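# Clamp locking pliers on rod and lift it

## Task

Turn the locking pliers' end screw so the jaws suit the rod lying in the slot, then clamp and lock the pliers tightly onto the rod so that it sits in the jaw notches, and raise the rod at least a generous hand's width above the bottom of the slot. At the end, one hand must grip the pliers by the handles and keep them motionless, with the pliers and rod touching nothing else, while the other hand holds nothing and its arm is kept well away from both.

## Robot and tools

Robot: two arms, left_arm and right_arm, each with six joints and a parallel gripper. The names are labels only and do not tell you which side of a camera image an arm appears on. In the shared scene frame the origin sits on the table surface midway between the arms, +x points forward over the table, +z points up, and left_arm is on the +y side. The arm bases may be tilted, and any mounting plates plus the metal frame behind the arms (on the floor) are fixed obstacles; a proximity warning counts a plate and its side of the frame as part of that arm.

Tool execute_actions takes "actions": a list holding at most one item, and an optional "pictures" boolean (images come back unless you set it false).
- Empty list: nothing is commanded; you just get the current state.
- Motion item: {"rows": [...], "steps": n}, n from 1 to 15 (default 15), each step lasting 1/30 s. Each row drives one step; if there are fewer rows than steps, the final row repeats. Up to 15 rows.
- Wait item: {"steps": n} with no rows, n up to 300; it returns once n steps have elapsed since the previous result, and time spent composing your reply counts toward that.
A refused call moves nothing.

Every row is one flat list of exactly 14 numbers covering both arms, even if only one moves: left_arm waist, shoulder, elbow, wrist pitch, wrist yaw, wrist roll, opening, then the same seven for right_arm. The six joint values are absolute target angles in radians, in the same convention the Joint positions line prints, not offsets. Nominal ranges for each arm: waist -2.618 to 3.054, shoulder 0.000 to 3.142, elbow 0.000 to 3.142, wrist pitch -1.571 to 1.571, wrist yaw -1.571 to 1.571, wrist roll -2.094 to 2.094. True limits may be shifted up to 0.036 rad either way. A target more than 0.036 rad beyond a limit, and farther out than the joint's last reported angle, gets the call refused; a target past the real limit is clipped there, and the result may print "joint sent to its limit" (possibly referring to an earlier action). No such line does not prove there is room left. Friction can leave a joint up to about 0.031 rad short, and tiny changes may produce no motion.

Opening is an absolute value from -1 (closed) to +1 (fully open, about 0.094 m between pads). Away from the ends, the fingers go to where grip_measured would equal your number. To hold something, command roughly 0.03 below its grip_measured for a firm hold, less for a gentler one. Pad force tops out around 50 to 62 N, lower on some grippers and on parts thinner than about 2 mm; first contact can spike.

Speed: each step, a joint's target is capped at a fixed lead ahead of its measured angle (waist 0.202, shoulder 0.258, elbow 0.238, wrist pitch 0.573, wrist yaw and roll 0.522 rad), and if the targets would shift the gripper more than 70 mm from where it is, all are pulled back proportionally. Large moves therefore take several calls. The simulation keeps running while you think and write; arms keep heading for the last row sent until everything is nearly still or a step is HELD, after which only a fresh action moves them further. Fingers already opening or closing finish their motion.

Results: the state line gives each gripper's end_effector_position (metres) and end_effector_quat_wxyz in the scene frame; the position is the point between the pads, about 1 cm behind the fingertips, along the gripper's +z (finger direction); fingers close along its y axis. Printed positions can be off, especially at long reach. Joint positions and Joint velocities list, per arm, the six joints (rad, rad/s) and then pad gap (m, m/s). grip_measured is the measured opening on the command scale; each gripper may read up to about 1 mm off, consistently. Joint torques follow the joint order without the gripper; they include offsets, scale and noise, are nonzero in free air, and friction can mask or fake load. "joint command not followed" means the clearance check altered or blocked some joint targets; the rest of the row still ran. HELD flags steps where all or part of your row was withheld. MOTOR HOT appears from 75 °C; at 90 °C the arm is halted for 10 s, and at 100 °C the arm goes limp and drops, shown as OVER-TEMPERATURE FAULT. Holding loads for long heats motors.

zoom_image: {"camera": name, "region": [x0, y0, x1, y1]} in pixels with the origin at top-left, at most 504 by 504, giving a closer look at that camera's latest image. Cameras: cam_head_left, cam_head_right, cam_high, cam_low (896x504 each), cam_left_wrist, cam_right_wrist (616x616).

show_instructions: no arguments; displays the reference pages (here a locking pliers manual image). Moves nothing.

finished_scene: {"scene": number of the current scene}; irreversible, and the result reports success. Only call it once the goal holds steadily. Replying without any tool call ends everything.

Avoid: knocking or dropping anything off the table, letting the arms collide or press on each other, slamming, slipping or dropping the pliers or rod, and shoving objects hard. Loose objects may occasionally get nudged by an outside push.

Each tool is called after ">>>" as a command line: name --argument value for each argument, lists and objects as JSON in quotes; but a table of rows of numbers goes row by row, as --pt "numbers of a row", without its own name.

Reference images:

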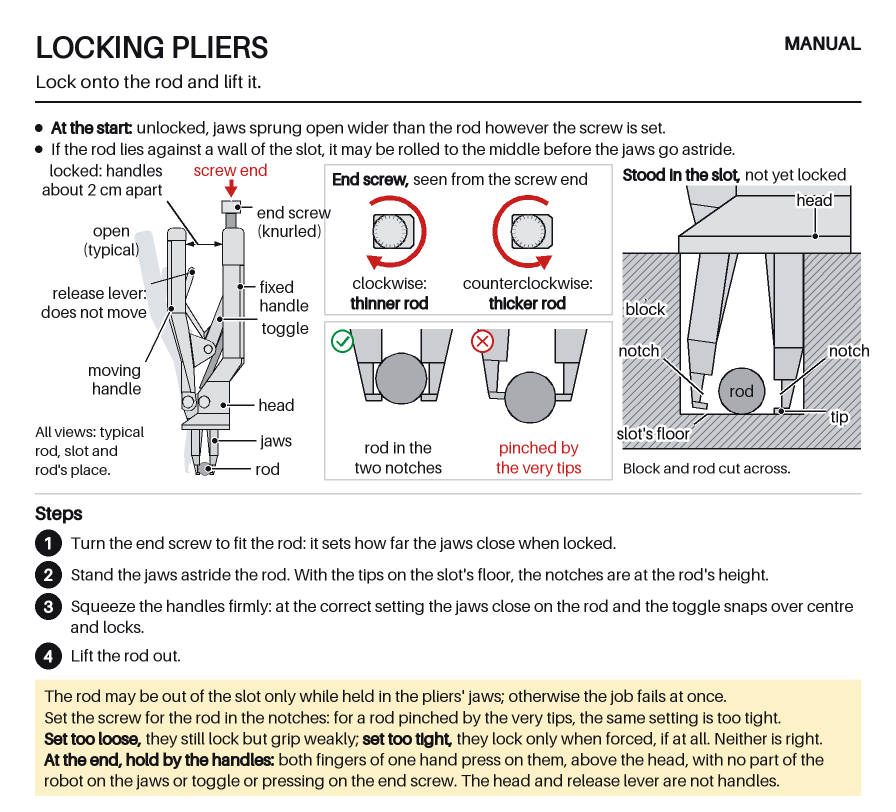

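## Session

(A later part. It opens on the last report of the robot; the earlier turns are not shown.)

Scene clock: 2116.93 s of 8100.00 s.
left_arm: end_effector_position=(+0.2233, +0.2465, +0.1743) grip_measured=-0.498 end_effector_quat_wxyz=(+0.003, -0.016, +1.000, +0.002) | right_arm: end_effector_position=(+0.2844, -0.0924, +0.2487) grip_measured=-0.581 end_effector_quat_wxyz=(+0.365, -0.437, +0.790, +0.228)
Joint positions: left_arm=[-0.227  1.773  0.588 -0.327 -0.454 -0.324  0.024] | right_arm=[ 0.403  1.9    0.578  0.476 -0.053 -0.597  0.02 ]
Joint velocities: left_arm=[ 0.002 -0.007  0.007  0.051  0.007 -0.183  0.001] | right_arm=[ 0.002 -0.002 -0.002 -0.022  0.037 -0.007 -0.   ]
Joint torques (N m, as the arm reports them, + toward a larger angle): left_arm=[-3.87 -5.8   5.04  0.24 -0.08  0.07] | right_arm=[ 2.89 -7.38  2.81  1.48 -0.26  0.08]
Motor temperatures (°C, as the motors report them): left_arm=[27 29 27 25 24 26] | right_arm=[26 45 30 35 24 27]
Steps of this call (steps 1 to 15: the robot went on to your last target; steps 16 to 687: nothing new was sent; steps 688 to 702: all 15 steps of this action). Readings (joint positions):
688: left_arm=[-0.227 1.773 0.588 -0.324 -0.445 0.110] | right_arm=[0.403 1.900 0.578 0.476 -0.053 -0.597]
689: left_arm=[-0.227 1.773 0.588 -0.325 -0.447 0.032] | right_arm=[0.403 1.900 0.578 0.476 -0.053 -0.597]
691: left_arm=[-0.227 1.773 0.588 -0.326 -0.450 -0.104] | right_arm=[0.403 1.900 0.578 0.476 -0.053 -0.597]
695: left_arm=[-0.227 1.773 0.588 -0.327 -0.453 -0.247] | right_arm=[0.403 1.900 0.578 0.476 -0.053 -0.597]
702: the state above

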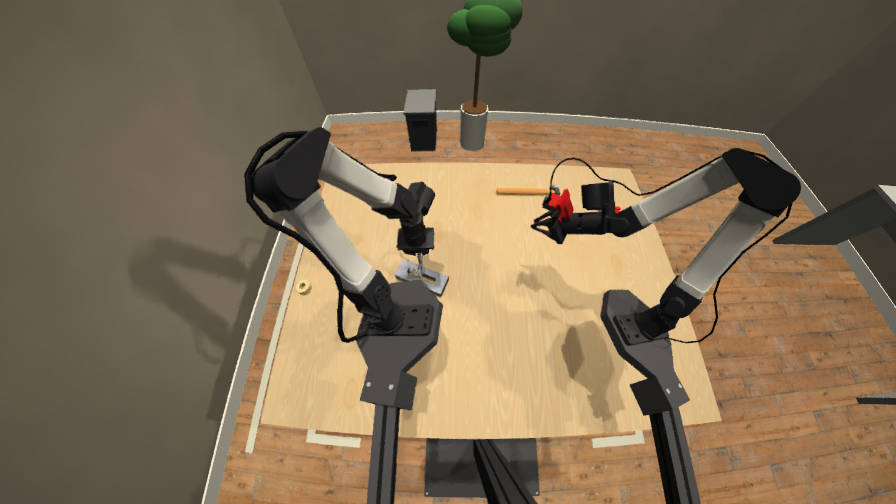

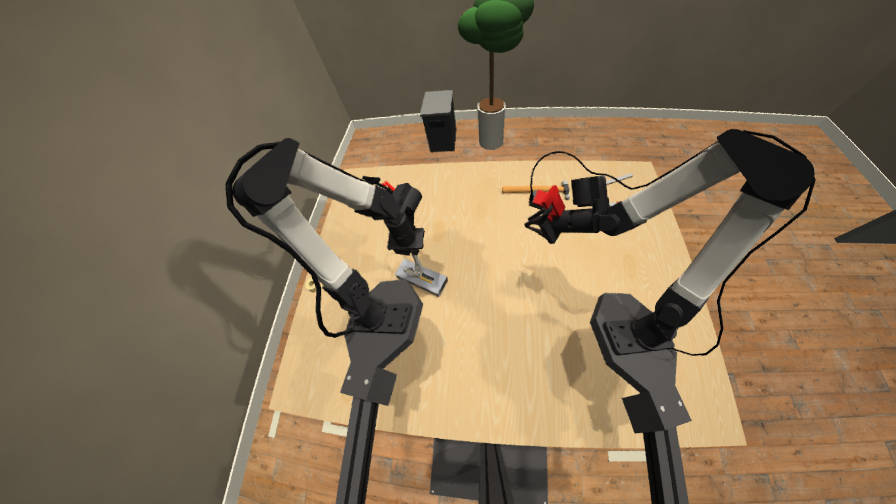

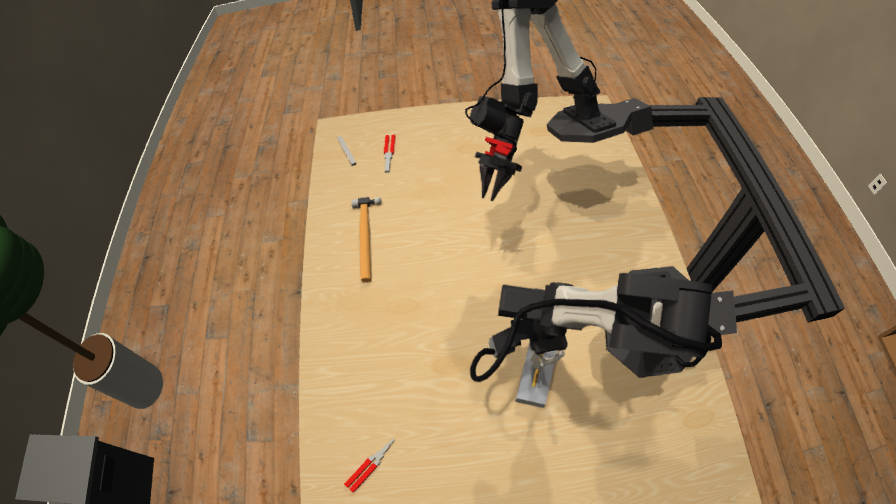

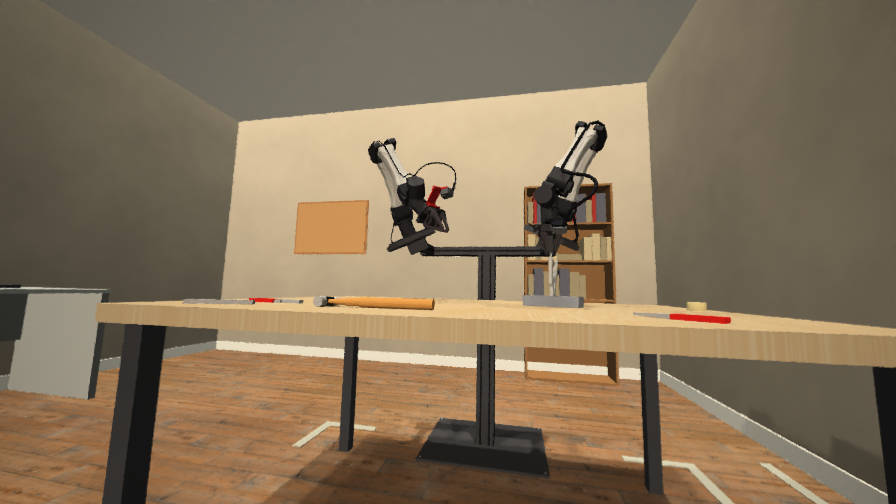

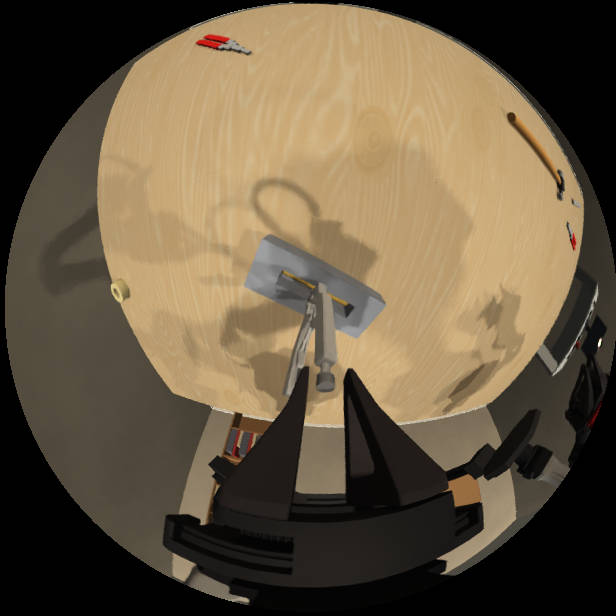

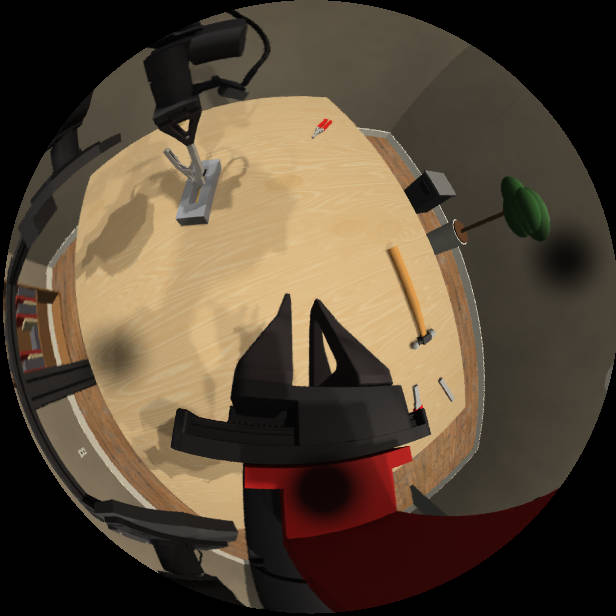

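>>> execute_actions --actions '[{"rows":[[-0.237,1.79,0.6,-0.35,-0.468,-0.35,-0.6,0.4,1.895,0.55,0.455,-0.05,-0.6,-0.58]],"steps":15}]' --pictures false

>>> execute_actions --actions '[]'

>>> zoom_image --camera "cam_left_wrist" --region '[270, 330, 390, 420]'

Scene clock: 2120.27 s of 8100.00 s.
left_arm: end_effector_position=(+0.2221, +0.2480, +0.1743) grip_measured=-0.598 end_effector_quat_wxyz=(+0.001, -0.024, +1.000, +0.006) | right_arm: end_effector_position=(+0.2844, -0.0924, +0.2487) grip_measured=-0.581 end_effector_quat_wxyz=(+0.365, -0.437, +0.790, +0.228)
Joint positions: left_arm=[-0.227  1.773  0.588 -0.334 -0.46  -0.344  0.019] | right_arm=[ 0.403  1.9    0.578  0.476 -0.053 -0.597  0.02 ]
Joint velocities: left_arm=[-0.002 -0.002 -0.002  0.037 -0.037  0.007 -0.001] | right_arm=[-0.022  0.007 -0.002  0.007  0.007  0.066 -0.   ]
Joint torques (N m, as the arm reports them, + toward a larger angle): left_arm=[-3.87 -5.8   5.05  0.2  -0.12  0.05] | right_arm=[ 2.97 -7.54  2.61  1.51 -0.31  0.06]
Motor temperatures (°C, as the motors report them): left_arm=[27 29 27 25 24 26] | right_arm=[26 45 30 35 24 27]
Steps of this call (steps 1 to 30: the robot went on to your last target; steps 31 to 85: nothing new was sent; steps 86 to 100: all 15 steps of this action). Readings (joint positions):
86: left_arm=[-0.227 1.773 0.588 -0.328 -0.455 -0.344] | right_arm=[0.403 1.900 0.578 0.476 -0.053 -0.597]
87: left_arm=[-0.227 1.773 0.588 -0.329 -0.456 -0.344] | right_arm=[0.403 1.900 0.578 0.476 -0.053 -0.597]
89: left_arm=[-0.227 1.773 0.588 -0.331 -0.458 -0.344] | right_arm=[0.403 1.900 0.578 0.476 -0.053 -0.597]
93: left_arm=[-0.227 1.773 0.588 -0.333 -0.460 -0.344] | right_arm=[0.403 1.900 0.578 0.476 -0.053 -0.597]
100: the state above

Scene clock: 2120.27 s of 8100.00 s.
left_arm: end_effector_position=(+0.2221, +0.2480, +0.1743) grip_measured=-0.598 end_effector_quat_wxyz=(+0.001, -0.024, +1.000, +0.006) | right_arm: end_effector_position=(+0.2844, -0.0924, +0.2487) grip_measured=-0.581 end_effector_quat_wxyz=(+0.365, -0.437, +0.790, +0.228)
Joint positions: left_arm=[-0.227  1.773  0.588 -0.334 -0.46  -0.344  0.019] | right_arm=[ 0.403  1.9    0.578  0.476 -0.053 -0.597  0.02 ]
Joint velocities: left_arm=[-0.002 -0.002 -0.002  0.037 -0.037  0.007 -0.001] | right_arm=[-0.022  0.007 -0.002  0.007  0.007  0.066 -0.   ]
Joint torques (N m, as the arm reports them, + toward a larger angle): left_arm=[-3.87 -5.8   5.05  0.2  -0.12  0.05] | right_arm=[ 2.97 -7.54  2.61  1.51 -0.31  0.06]
Motor temperatures (°C, as the motors report them): left_arm=[27 29 27 25 24 26] | right_arm=[26 45 30 35 24 27]

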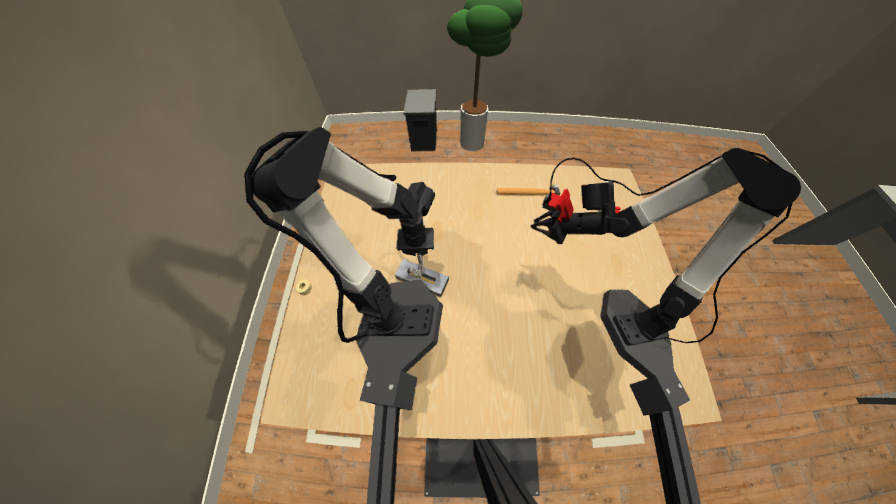

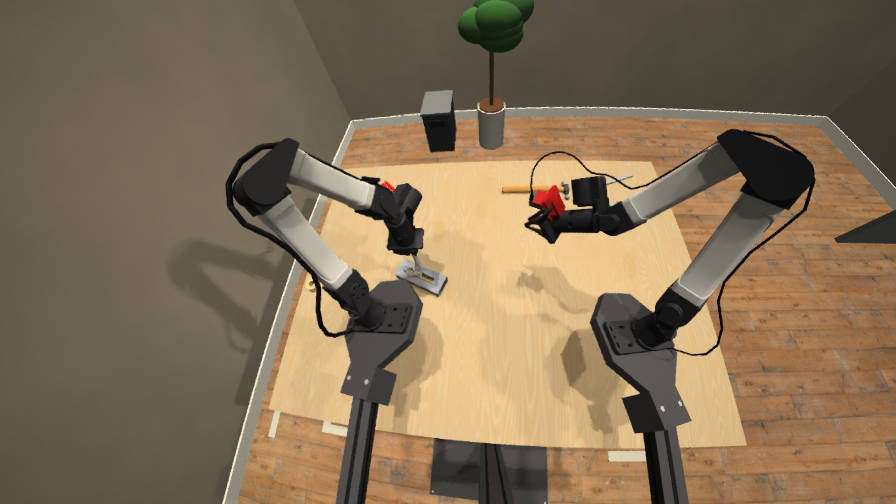

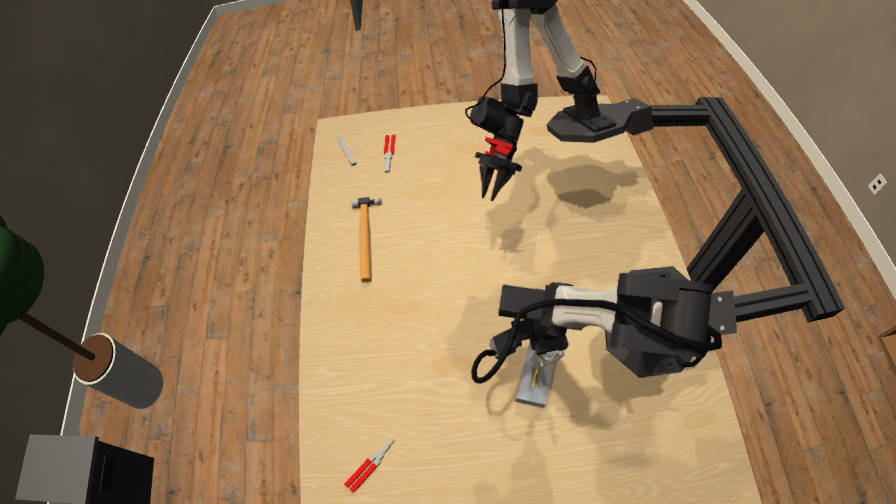

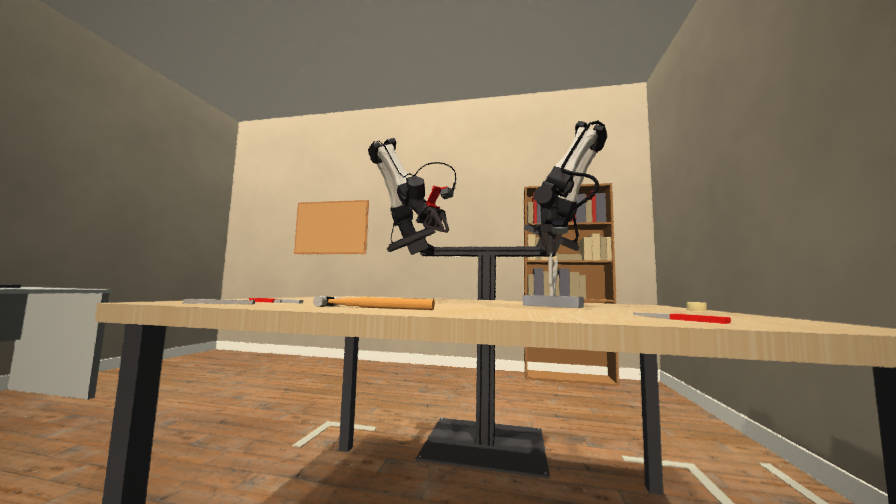

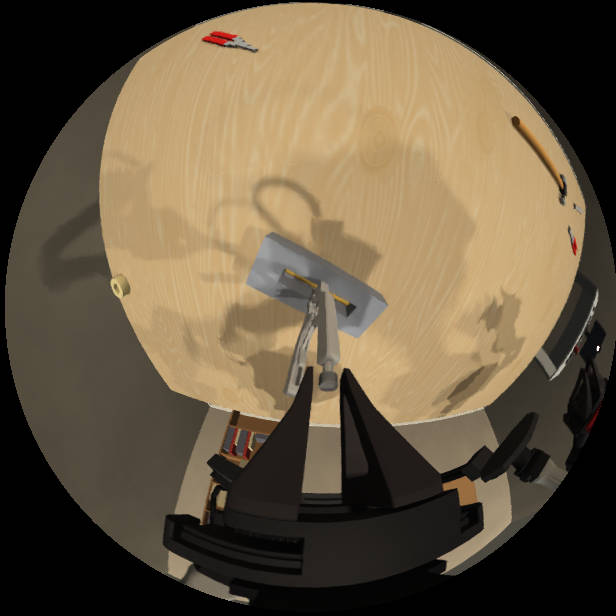

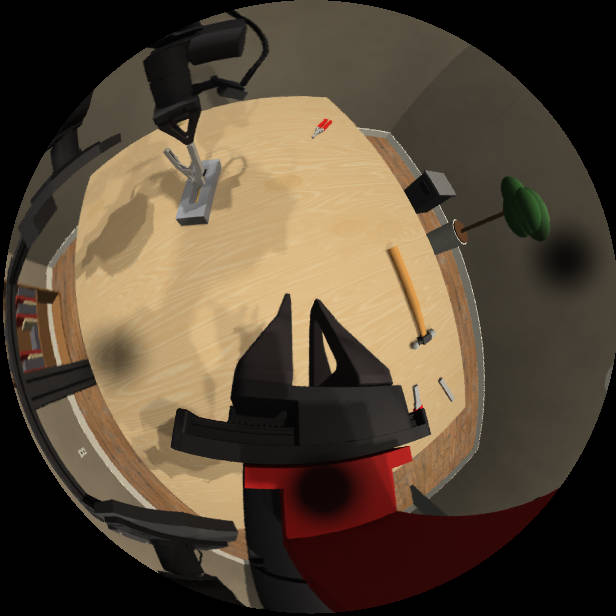

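Region (270, 330, 390, 420) of cam_left_wrist's 616x616 image, scaled by 4.200, with more detail than that image has; it fills the top 378 rows of this view, and the rest is white.

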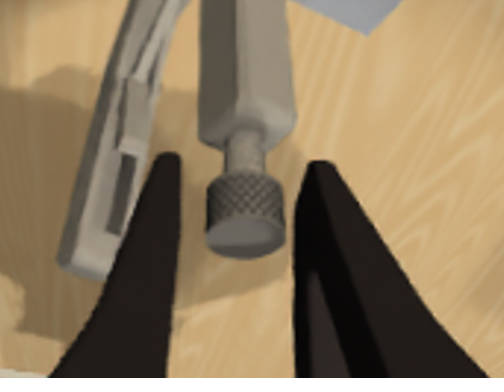

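Fine. Close.

>>> execute_actions --actions '[{"rows":[[-0.237,1.79,0.6,-0.35,-0.468,-0.35,-0.63,0.4,1.895,0.55,0.455,-0.05,-0.6,-0.58],[-0.237,1.79,0.6,-0.35,-0.468,-0.35,-0.65,0.4,1.895,0.55,0.455,-0.05,-0.6,-0.58],[-0.237,1.79,0.6,-0.35,-0.468,-0.35,-0.67,0.4,1.895,0.55,0.455,-0.05,-0.6,-0.58],[-0.237,1.79,0.6,-0.35,-0.468,-0.35,-0.69,0.4,1.895,0.55,0.455,-0.05,-0.6,-0.58],[-0.237,1.79,0.6,-0.35,-0.468,-0.35,-0.71,0.4,1.895,0.55,0.455,-0.05,-0.6,-0.58],[-0.237,1.79,0.6,-0.35,-0.468,-0.35,-0.73,0.4,1.895,0.55,0.455,-0.05,-0.6,-0.58],[-0.237,1.79,0.6,-0.35,-0.468,-0.35,-0.745,0.4,1.895,0.55,0.455,-0.05,-0.6,-0.58],[-0.237,1.79,0.6,-0.35,-0.468,-0.35,-0.76,0.4,1.895,0.55,0.455,-0.05,-0.6,-0.58],[-0.237,1.79,0.6,-0.35,-0.468,-0.35,-0.77,0.4,1.895,0.55,0.455,-0.05,-0.6,-0.58],[-0.237,1.79,0.6,-0.35,-0.468,-0.35,-0.78,0.4,1.895,0.55,0.455,-0.05,-0.6,-0.58],[-0.237,1.79,0.6,-0.35,-0.468,-0.35,-0.79,0.4,1.895,0.55,0.455,-0.05,-0.6,-0.58],[-0.237,1.79,0.6,-0.35,-0.468,-0.35,-0.797,0.4,1.895,0.55,0.455,-0.05,-0.6,-0.58]],"steps":15}]' --pictures false

>>> execute_actions --actions '[{"rows":[[-0.237,1.79,0.6,-0.35,-0.468,-0.40,-0.797,0.4,1.895,0.55,0.455,-0.05,-0.6,-0.58],[-0.237,1.79,0.6,-0.35,-0.468,-0.45,-0.797,0.4,1.895,0.55,0.455,-0.05,-0.6,-0.58],[-0.237,1.79,0.6,-0.35,-0.468,-0.50,-0.797,0.4,1.895,0.55,0.455,-0.05,-0.6,-0.58],[-0.237,1.79,0.6,-0.35,-0.468,-0.55,-0.797,0.4,1.895,0.55,0.455,-0.05,-0.6,-0.58],[-0.237,1.79,0.6,-0.35,-0.468,-0.60,-0.797,0.4,1.895,0.55,0.455,-0.05,-0.6,-0.58],[-0.237,1.79,0.6,-0.35,-0.468,-0.65,-0.797,0.4,1.895,0.55,0.455,-0.05,-0.6,-0.58],[-0.237,1.79,0.6,-0.35,-0.468,-0.70,-0.797,0.4,1.895,0.55,0.455,-0.05,-0.6,-0.58],[-0.237,1.79,0.6,-0.35,-0.468,-0.75,-0.797,0.4,1.895,0.55,0.455,-0.05,-0.6,-0.58],[-0.237,1.79,0.6,-0.35,-0.468,-0.80,-0.797,0.4,1.895,0.55,0.455,-0.05,-0.6,-0.58],[-0.237,1.79,0.6,-0.35,-0.468,-0.85,-0.797,0.4,1.895,0.55,0.455,-0.05,-0.6,-0.58],[-0.237,1.79,0.6,-0.35,-0.468,-0.90,-0.797,0.4,1.895,0.55,0.455,-0.05,-0.6,-0.58],[-0.237,1.79,0.6,-0.35,-0.468,-0.95,-0.797,0.4,1.895,0.55,0.455,-0.05,-0.6,-0.58],[-0.237,1.79,0.6,-0.35,-0.468,-1.0,-0.797,0.4,1.895,0.55,0.455,-0.05,-0.6,-0.58],[-0.237,1.79,0.6,-0.35,-0.468,-1.05,-0.797,0.4,1.895,0.55,0.455,-0.05,-0.6,-0.58],[-0.237,1.79,0.6,-0.35,-0.468,-1.10,-0.797,0.4,1.895,0.55,0.455,-0.05,-0.6,-0.58]],"steps":15}]' --pictures false

>>> execute_actions --actions '[{"rows":[[-0.237,1.79,0.6,-0.35,-0.468,-1.15,-0.797,0.4,1.895,0.55,0.455,-0.05,-0.6,-0.58],[-0.237,1.79,0.6,-0.35,-0.468,-1.2,-0.797,0.4,1.895,0.55,0.455,-0.05,-0.6,-0.58],[-0.237,1.79,0.6,-0.35,-0.468,-1.25,-0.797,0.4,1.895,0.55,0.455,-0.05,-0.6,-0.58],[-0.237,1.79,0.6,-0.35,-0.468,-1.3,-0.797,0.4,1.895,0.55,0.455,-0.05,-0.6,-0.58],[-0.237,1.79,0.6,-0.35,-0.468,-1.35,-0.797,0.4,1.895,0.55,0.455,-0.05,-0.6,-0.58],[-0.237,1.79,0.6,-0.35,-0.468,-1.4,-0.797,0.4,1.895,0.55,0.455,-0.05,-0.6,-0.58],[-0.237,1.79,0.6,-0.35,-0.468,-1.45,-0.797,0.4,1.895,0.55,0.455,-0.05,-0.6,-0.58],[-0.237,1.79,0.6,-0.35,-0.468,-1.5,-0.797,0.4,1.895,0.55,0.455,-0.05,-0.6,-0.58],[-0.237,1.79,0.6,-0.35,-0.468,-1.55,-0.797,0.4,1.895,0.55,0.455,-0.05,-0.6,-0.58],[-0.237,1.79,0.6,-0.35,-0.468,-1.6,-0.797,0.4,1.895,0.55,0.455,-0.05,-0.6,-0.58],[-0.237,1.79,0.6,-0.35,-0.468,-1.65,-0.797,0.4,1.895,0.55,0.455,-0.05,-0.6,-0.58],[-0.237,1.79,0.6,-0.35,-0.468,-1.7,-0.797,0.4,1.895,0.55,0.455,-0.05,-0.6,-0.58],[-0.237,1.79,0.6,-0.35,-0.468,-1.75,-0.797,0.4,1.895,0.55,0.455,-0.05,-0.6,-0.58],[-0.237,1.79,0.6,-0.35,-0.468,-1.8,-0.797,0.4,1.895,0.55,0.455,-0.05,-0.6,-0.58],[-0.237,1.79,0.6,-0.35,-0.468,-1.85,-0.797,0.4,1.895,0.55,0.455,-0.05,-0.6,-0.58]],"steps":15}]' --pictures false

>>> execute_actions --actions '[{"steps":20}]'

Scene clock: 2153.40 s of 8100.00 s.
left_arm: end_effector_position=(+0.2221, +0.2480, +0.1743) grip_measured=-0.782 end_effector_quat_wxyz=(+0.001, -0.024, +1.000, +0.006) | right_arm: end_effector_position=(+0.2844, -0.0924, +0.2487) grip_measured=-0.581 end_effector_quat_wxyz=(+0.365, -0.437, +0.790, +0.228)
Joint positions: left_arm=[-0.227  1.773  0.588 -0.334 -0.461 -0.344  0.01 ] | right_arm=[ 0.403  1.9    0.578  0.476 -0.053 -0.597  0.02 ]
Joint velocities: left_arm=[ 0.002  0.017 -0.002 -0.051 -0.007 -0.007  0.001] | right_arm=[ 0.002 -0.017 -0.002 -0.066 -0.051  0.007 -0.   ]
Joint torques (N m, as the arm reports them, + toward a larger angle): left_arm=[-3.86 -5.78  5.05  0.22 -0.1   0.05] | right_arm=[ 2.9  -7.26  2.75  1.48 -0.29  0.04]
Motor temperatures (°C, as the motors report them): left_arm=[27 29 27 25 24 26] | right_arm=[26 45 30 35 24 27]
Steps of this call (steps 1 to 15: the robot went on to your last target; steps 16 to 979: nothing new was sent; steps 980 to 994: all 15 steps of this action). Readings (joint positions):
980: left_arm=[-0.227 1.773 0.588 -0.334 -0.461 -0.344] | right_arm=[0.403 1.900 0.578 0.476 -0.053 -0.597]
981: left_arm=[-0.227 1.773 0.588 -0.334 -0.461 -0.344] | right_arm=[0.403 1.900 0.578 0.476 -0.053 -0.597]
983: left_arm=[-0.227 1.773 0.588 -0.334 -0.461 -0.344] | right_arm=[0.403 1.900 0.578 0.476 -0.053 -0.597]
987: left_arm=[-0.227 1.773 0.588 -0.334 -0.461 -0.344] | right_arm=[0.403 1.900 0.578 0.476 -0.053 -0.597]
994: the state above

Scene clock: 2153.90 s of 8100.00 s.
left_arm: end_effector_position=(+0.2214, +0.2495, +0.1743) grip_measured=-0.782 end_effector_quat_wxyz=(+0.003, -0.291, +0.957, +0.009) | right_arm: end_effector_position=(+0.2844, -0.0924, +0.2487) grip_measured=-0.581 end_effector_quat_wxyz=(+0.365, -0.437, +0.790, +0.228)
Joint positions: left_arm=[-0.227  1.773  0.588 -0.339 -0.468 -0.888  0.01 ] | right_arm=[ 0.403  1.9    0.578  0.476 -0.053 -0.597  0.02 ]
Joint velocities: left_arm=[ 0.017 -0.002 -0.012  0.051 -0.007 -1.443  0.001] | right_arm=[ 0.012 -0.012 -0.027  0.007 -0.037 -0.022 -0.001]
Joint torques (N m, as the arm reports them, + toward a larger angle): left_arm=[-3.84 -5.71  5.02  0.24 -0.06  0.08] | right_arm=[ 3.1  -7.46  2.76  1.45 -0.36  0.06]
Motor temperatures (°C, as the motors report them): left_arm=[27 29 27 25 24 26] | right_arm=[26 45 30 35 24 27]
Steps of this call (steps 1 to 15: all 15 steps of this action). Readings (joint positions):
1: left_arm=[-0.227 1.773 0.588 -0.334 -0.461 -0.351] | right_arm=[0.403 1.900 0.578 0.476 -0.053 -0.597]
2: left_arm=[-0.227 1.773 0.588 -0.335 -0.461 -0.367] | right_arm=[0.403 1.900 0.578 0.476 -0.053 -0.597]
4: left_arm=[-0.227 1.773 0.588 -0.335 -0.463 -0.418] | right_arm=[0.403 1.900 0.578 0.476 -0.053 -0.597]
8: left_arm=[-0.227 1.773 0.588 -0.336 -0.465 -0.567] | right_arm=[0.403 1.900 0.578 0.476 -0.053 -0.597]
15: the state above

Scene clock: 2154.40 s of 8100.00 s.
left_arm: end_effector_position=(+0.2212, +0.2497, +0.1743) grip_measured=-0.782 end_effector_quat_wxyz=(+0.006, -0.618, +0.786, +0.009) | right_arm: end_effector_position=(+0.2844, -0.0924, +0.2487) grip_measured=-0.581 end_effector_quat_wxyz=(+0.365, -0.437, +0.790, +0.228)
Joint positions: left_arm=[-0.227  1.773  0.588 -0.34  -0.468 -1.63   0.01 ] | right_arm=[ 0.403  1.9    0.578  0.476 -0.053 -0.597  0.02 ]
Joint velocities: left_arm=[ 0.007  0.022 -0.002  0.051  0.007 -1.531 -0.001] | right_arm=[ 0.002  0.012 -0.022  0.037 -0.007  0.007 -0.001]
Joint torques (N m, as the arm reports them, + toward a larger angle): left_arm=[-3.83 -5.67  4.95  0.2  -0.07  0.06] | right_arm=[ 2.82 -7.33  2.73  1.48 -0.34 -0.03]
Motor temperatures (°C, as the motors report them): left_arm=[27 29 27 25 24 26] | right_arm=[26 45 30 35 24 27]
Steps of this call (steps 1 to 15: all 15 steps of this action). Readings (joint positions):
1: left_arm=[-0.227 1.773 0.588 -0.339 -0.468 -0.936] | right_arm=[0.403 1.900 0.578 0.476 -0.053 -0.597]
2: left_arm=[-0.227 1.773 0.588 -0.339 -0.468 -0.985] | right_arm=[0.403 1.900 0.578 0.476 -0.053 -0.597]
4: left_arm=[-0.227 1.773 0.588 -0.340 -0.468 -1.083] | right_arm=[0.403 1.900 0.578 0.476 -0.053 -0.597]
8: left_arm=[-0.227 1.773 0.588 -0.340 -0.468 -1.281] | right_arm=[0.403 1.900 0.578 0.476 -0.053 -0.597]
15: the state above

Scene clock: 2155.07 s of 8100.00 s.
left_arm: end_effector_position=(+0.2211, +0.2497, +0.1743) grip_measured=-0.782 end_effector_quat_wxyz=(-0.007, +0.696, -0.718, -0.008) | right_arm: end_effector_position=(+0.2844, -0.0924, +0.2487) grip_measured=-0.581 end_effector_quat_wxyz=(+0.365, -0.437, +0.790, +0.228)
Joint positions: left_arm=[-0.227  1.773  0.588 -0.341 -0.468 -1.839  0.01 ] | right_arm=[ 0.403  1.9    0.578  0.476 -0.053 -0.597  0.02 ]
Joint velocities: left_arm=[-0.007  0.002 -0.007  0.022  0.007 -0.066 -0.   ] | right_arm=[ 0.002  0.002 -0.017  0.022 -0.066 -0.037  0.   ]
Joint torques (N m, as the arm reports them, + toward a larger angle): left_arm=[-3.83 -5.67  4.94  0.18 -0.06  0.03] | right_arm=[ 2.96 -7.46  2.88  1.5  -0.33  0.05]
Motor temperatures (°C, as the motors report them): left_arm=[27 29 27 25 24 26] | right_arm=[26 45 30 35 24 27]
Steps of this call (steps 1 to 20: the robot went on to your last target). Readings (joint positions):
1: left_arm=[-0.227 1.773 0.588 -0.341 -0.468 -1.672] | right_arm=[0.403 1.900 0.578 0.476 -0.053 -0.597]
2: left_arm=[-0.227 1.773 0.588 -0.341 -0.468 -1.706] | right_arm=[0.403 1.900 0.578 0.476 -0.053 -0.597]
4: left_arm=[-0.227 1.773 0.588 -0.341 -0.468 -1.755] | right_arm=[0.403 1.900 0.578 0.476 -0.053 -0.597]
8: left_arm=[-0.227 1.773 0.588 -0.341 -0.468 -1.806] | right_arm=[0.403 1.900 0.578 0.476 -0.053 -0.597]
20: the state above

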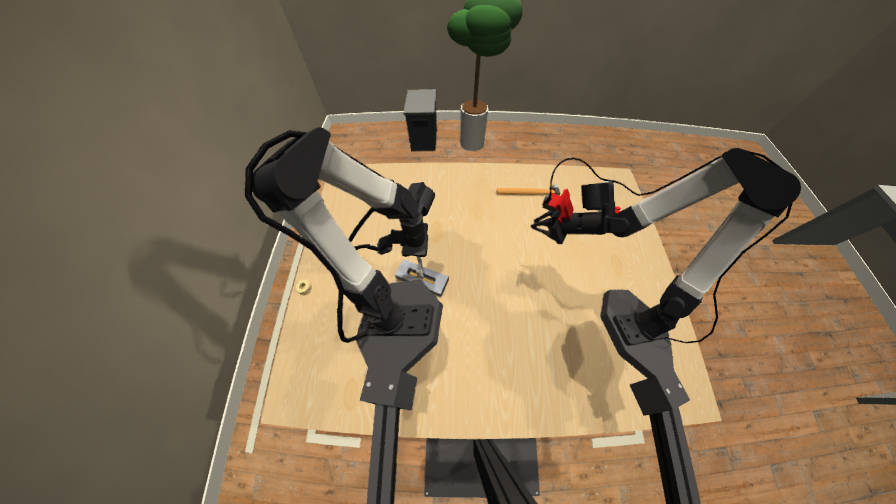

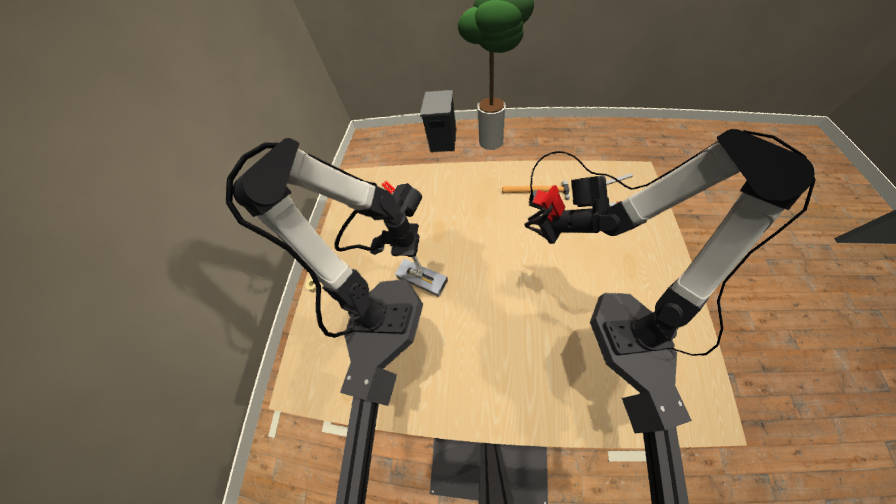

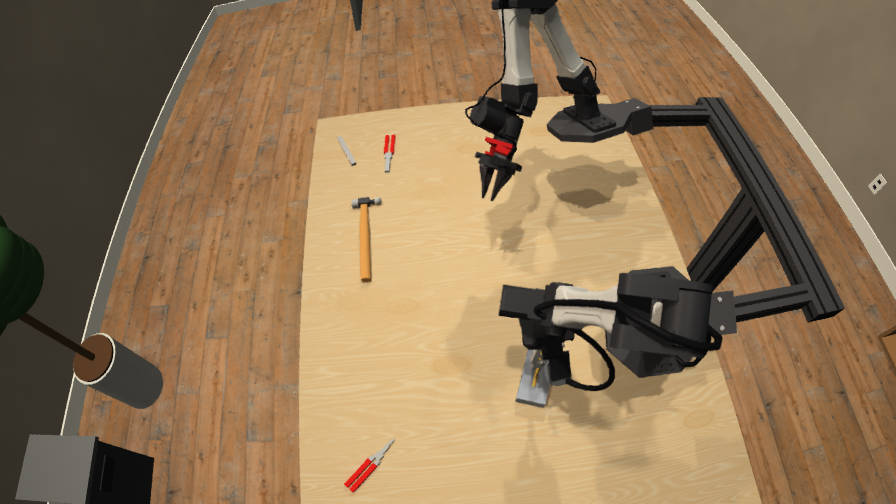

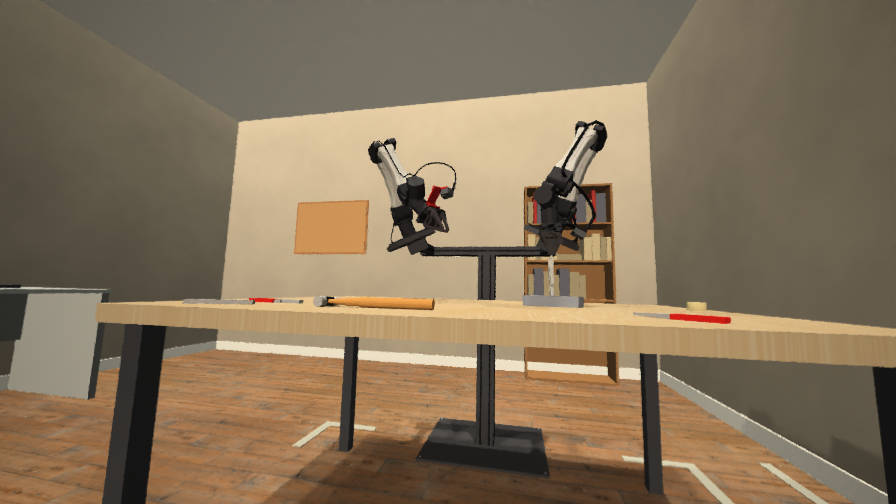

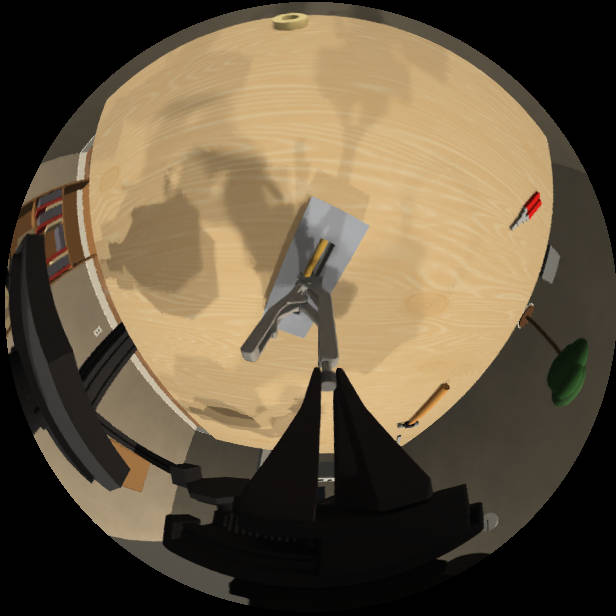

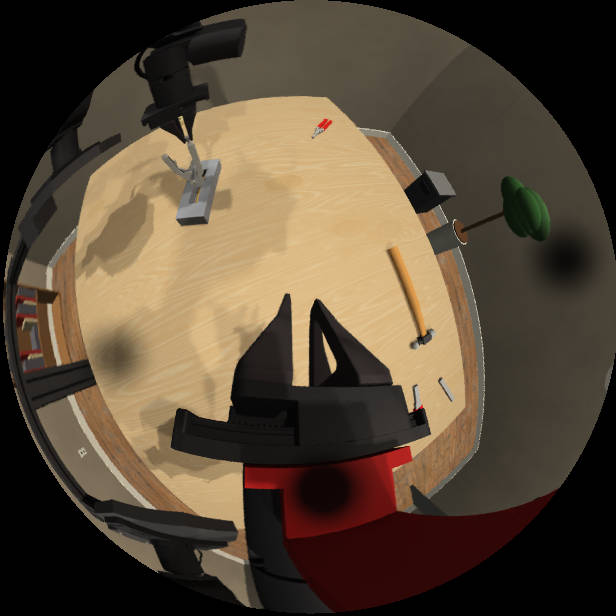

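Handle at (248,355) as reference. Untwist, also returning q4/q5 slightly.

>>> execute_actions --actions '[{"rows":[[-0.237,1.79,0.6,-0.335,-0.46,-1.81,-0.797,0.4,1.895,0.55,0.455,-0.05,-0.6,-0.58],[-0.237,1.79,0.6,-0.335,-0.46,-1.77,-0.797,0.4,1.895,0.55,0.455,-0.05,-0.6,-0.58],[-0.237,1.79,0.6,-0.335,-0.46,-1.73,-0.797,0.4,1.895,0.55,0.455,-0.05,-0.6,-0.58],[-0.237,1.79,0.6,-0.335,-0.46,-1.69,-0.797,0.4,1.895,0.55,0.455,-0.05,-0.6,-0.58],[-0.237,1.79,0.6,-0.335,-0.46,-1.65,-0.797,0.4,1.895,0.55,0.455,-0.05,-0.6,-0.58],[-0.237,1.79,0.6,-0.335,-0.46,-1.61,-0.797,0.4,1.895,0.55,0.455,-0.05,-0.6,-0.58],[-0.237,1.79,0.6,-0.335,-0.46,-1.57,-0.797,0.4,1.895,0.55,0.455,-0.05,-0.6,-0.58],[-0.237,1.79,0.6,-0.335,-0.46,-1.53,-0.797,0.4,1.895,0.55,0.455,-0.05,-0.6,-0.58],[-0.237,1.79,0.6,-0.335,-0.46,-1.49,-0.797,0.4,1.895,0.55,0.455,-0.05,-0.6,-0.58],[-0.237,1.79,0.6,-0.335,-0.46,-1.45,-0.797,0.4,1.895,0.55,0.455,-0.05,-0.6,-0.58],[-0.237,1.79,0.6,-0.335,-0.46,-1.42,-0.797,0.4,1.895,0.55,0.455,-0.05,-0.6,-0.58],[-0.237,1.79,0.6,-0.335,-0.46,-1.39,-0.797,0.4,1.895,0.55,0.455,-0.05,-0.6,-0.58]],"steps":15}]' --pictures false

>>> execute_actions --actions '[{"steps":15}]'

>>> zoom_image --camera "cam_low" --region '[490, 220, 620, 320]'

>>> zoom_image --camera "cam_left_wrist" --region '[220, 200, 400, 400]'

Scene clock: 2166.47 s of 8100.00 s.
left_arm: end_effector_position=(+0.2208, +0.2484, +0.1745) grip_measured=-0.782 end_effector_quat_wxyz=(+0.003, -0.552, +0.834, +0.007) | right_arm: end_effector_position=(+0.2844, -0.0924, +0.2487) grip_measured=-0.581 end_effector_quat_wxyz=(+0.365, -0.437, +0.790, +0.228)
Joint positions: left_arm=[-0.229  1.773  0.588 -0.341 -0.463 -1.469  0.01 ] | right_arm=[ 0.403  1.9    0.578  0.476 -0.053 -0.597  0.02 ]
Joint velocities: left_arm=[-0.012 -0.027  0.007  0.007  0.037  0.344 -0.   ] | right_arm=[-0.007 -0.022 -0.012  0.007 -0.081 -0.007  0.001]
Joint torques (N m, as the arm reports them, + toward a larger angle): left_arm=[-3.71 -5.79  4.97  0.37 -0.06  0.17] | right_arm=[ 2.96 -7.38  3.02  1.5  -0.29  0.01]
Motor temperatures (°C, as the motors report them): left_arm=[27 29 27 25 24 26] | right_arm=[26 45 30 35 24 27]
Steps of this call (steps 1 to 15: the robot went on to your last target; steps 16 to 327: nothing new was sent; steps 328 to 342: all 15 steps of this action). Readings (joint positions):
328: left_arm=[-0.227 1.773 0.588 -0.341 -0.468 -1.838] | right_arm=[0.403 1.900 0.578 0.476 -0.053 -0.597]
329: left_arm=[-0.227 1.773 0.588 -0.341 -0.468 -1.828] | right_arm=[0.403 1.900 0.578 0.476 -0.053 -0.597]
331: left_arm=[-0.227 1.773 0.588 -0.341 -0.468 -1.791] | right_arm=[0.403 1.900 0.578 0.476 -0.053 -0.597]
335: left_arm=[-0.227 1.773 0.588 -0.341 -0.467 -1.676] | right_arm=[0.403 1.900 0.578 0.476 -0.053 -0.597]
342: the state above

Scene clock: 2166.97 s of 8100.00 s.
left_arm: end_effector_position=(+0.2207, +0.2479, +0.1745) grip_measured=-0.783 end_effector_quat_wxyz=(+0.002, -0.523, +0.852, +0.006) | right_arm: end_effector_position=(+0.2844, -0.0924, +0.2487) grip_measured=-0.581 end_effector_quat_wxyz=(+0.365, -0.437, +0.790, +0.228)
Joint positions: left_arm=[-0.229  1.773  0.588 -0.341 -0.46  -1.4    0.01 ] | right_arm=[ 0.403  1.9    0.578  0.476 -0.053 -0.597  0.02 ]
Joint velocities: left_arm=[ 0.017 -0.017 -0.002  0.037 -0.081 -0.007  0.   ] | right_arm=[-0.027  0.002 -0.002 -0.037 -0.051  0.007 -0.001]
Joint torques (N m, as the arm reports them, + toward a larger angle): left_arm=[-3.7  -5.7   4.98  0.37 -0.07  0.17] | right_arm=[ 2.97 -7.33  2.72  1.43 -0.33  0.09]
Motor temperatures (°C, as the motors report them): left_arm=[27 29 27 25 24 26] | right_arm=[26 45 30 35 24 27]
Steps of this call (steps 1 to 15: the robot went on to your last target). Readings (joint positions):
1: left_arm=[-0.229 1.773 0.588 -0.341 -0.462 -1.455] | right_arm=[0.403 1.900 0.578 0.476 -0.053 -0.597]
2: left_arm=[-0.229 1.773 0.588 -0.341 -0.462 -1.443] | right_arm=[0.403 1.900 0.578 0.476 -0.053 -0.597]
4: left_arm=[-0.229 1.773 0.588 -0.341 -0.461 -1.426] | right_arm=[0.403 1.900 0.578 0.476 -0.053 -0.597]
8: left_arm=[-0.229 1.773 0.588 -0.341 -0.460 -1.409] | right_arm=[0.403 1.900 0.578 0.476 -0.053 -0.597]
15: the state above

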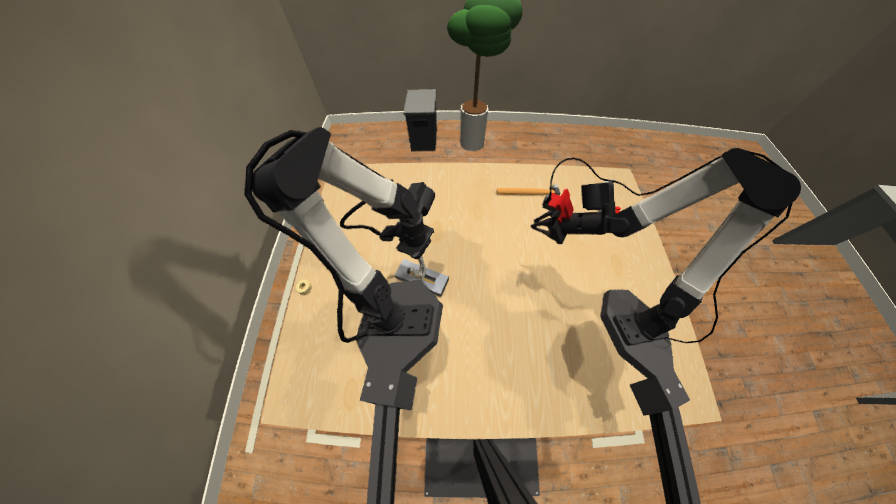

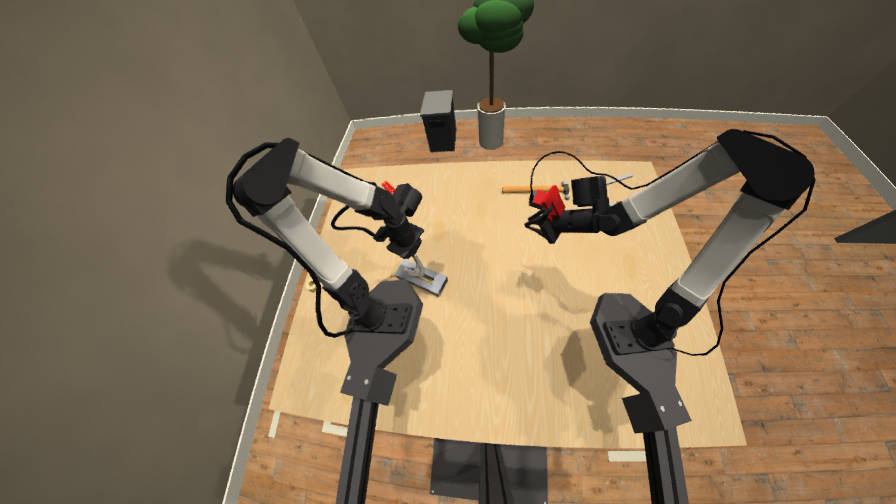

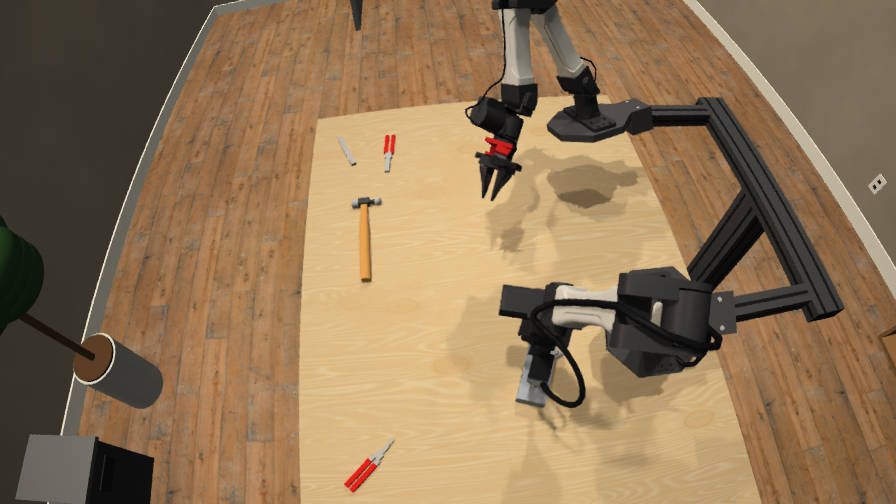

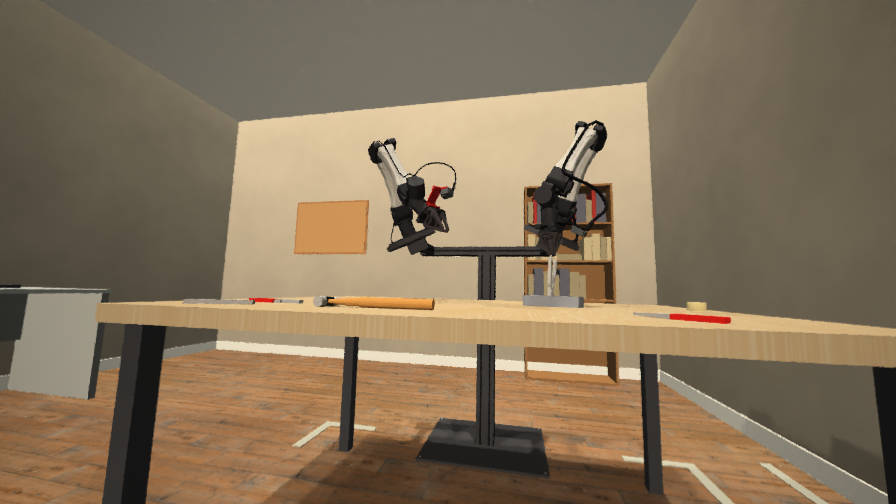

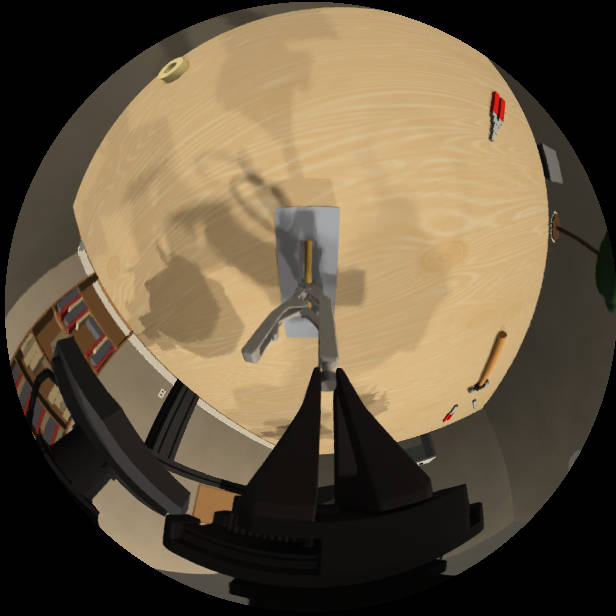

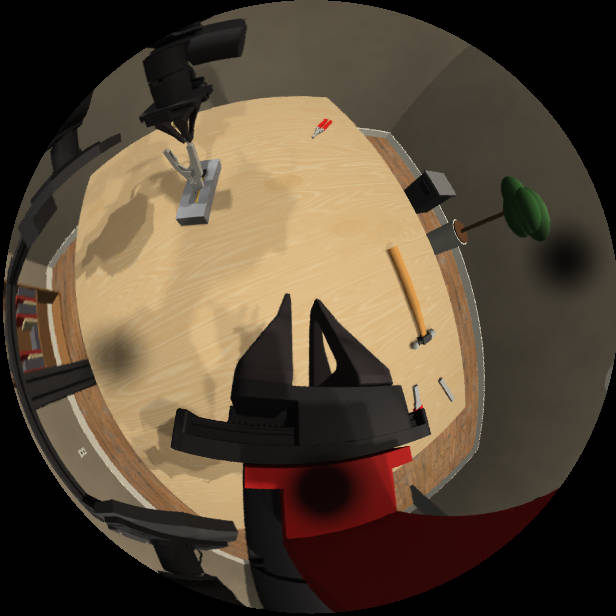

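Region (490, 220, 620, 320) of cam_low's 896x504 image, scaled by 3.877, with more detail than that image has; it fills the top 388 rows of this view, and the rest is white.

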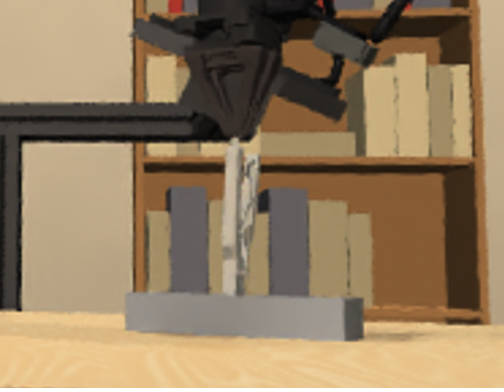

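Region (220, 200, 400, 400) of cam_left_wrist's 616x616 image, scaled by 2.520, with more detail than that image has; it fills the left 454 columns of this view, and the rest is white.

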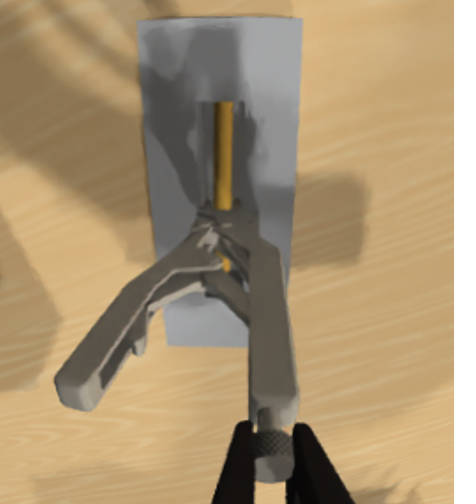

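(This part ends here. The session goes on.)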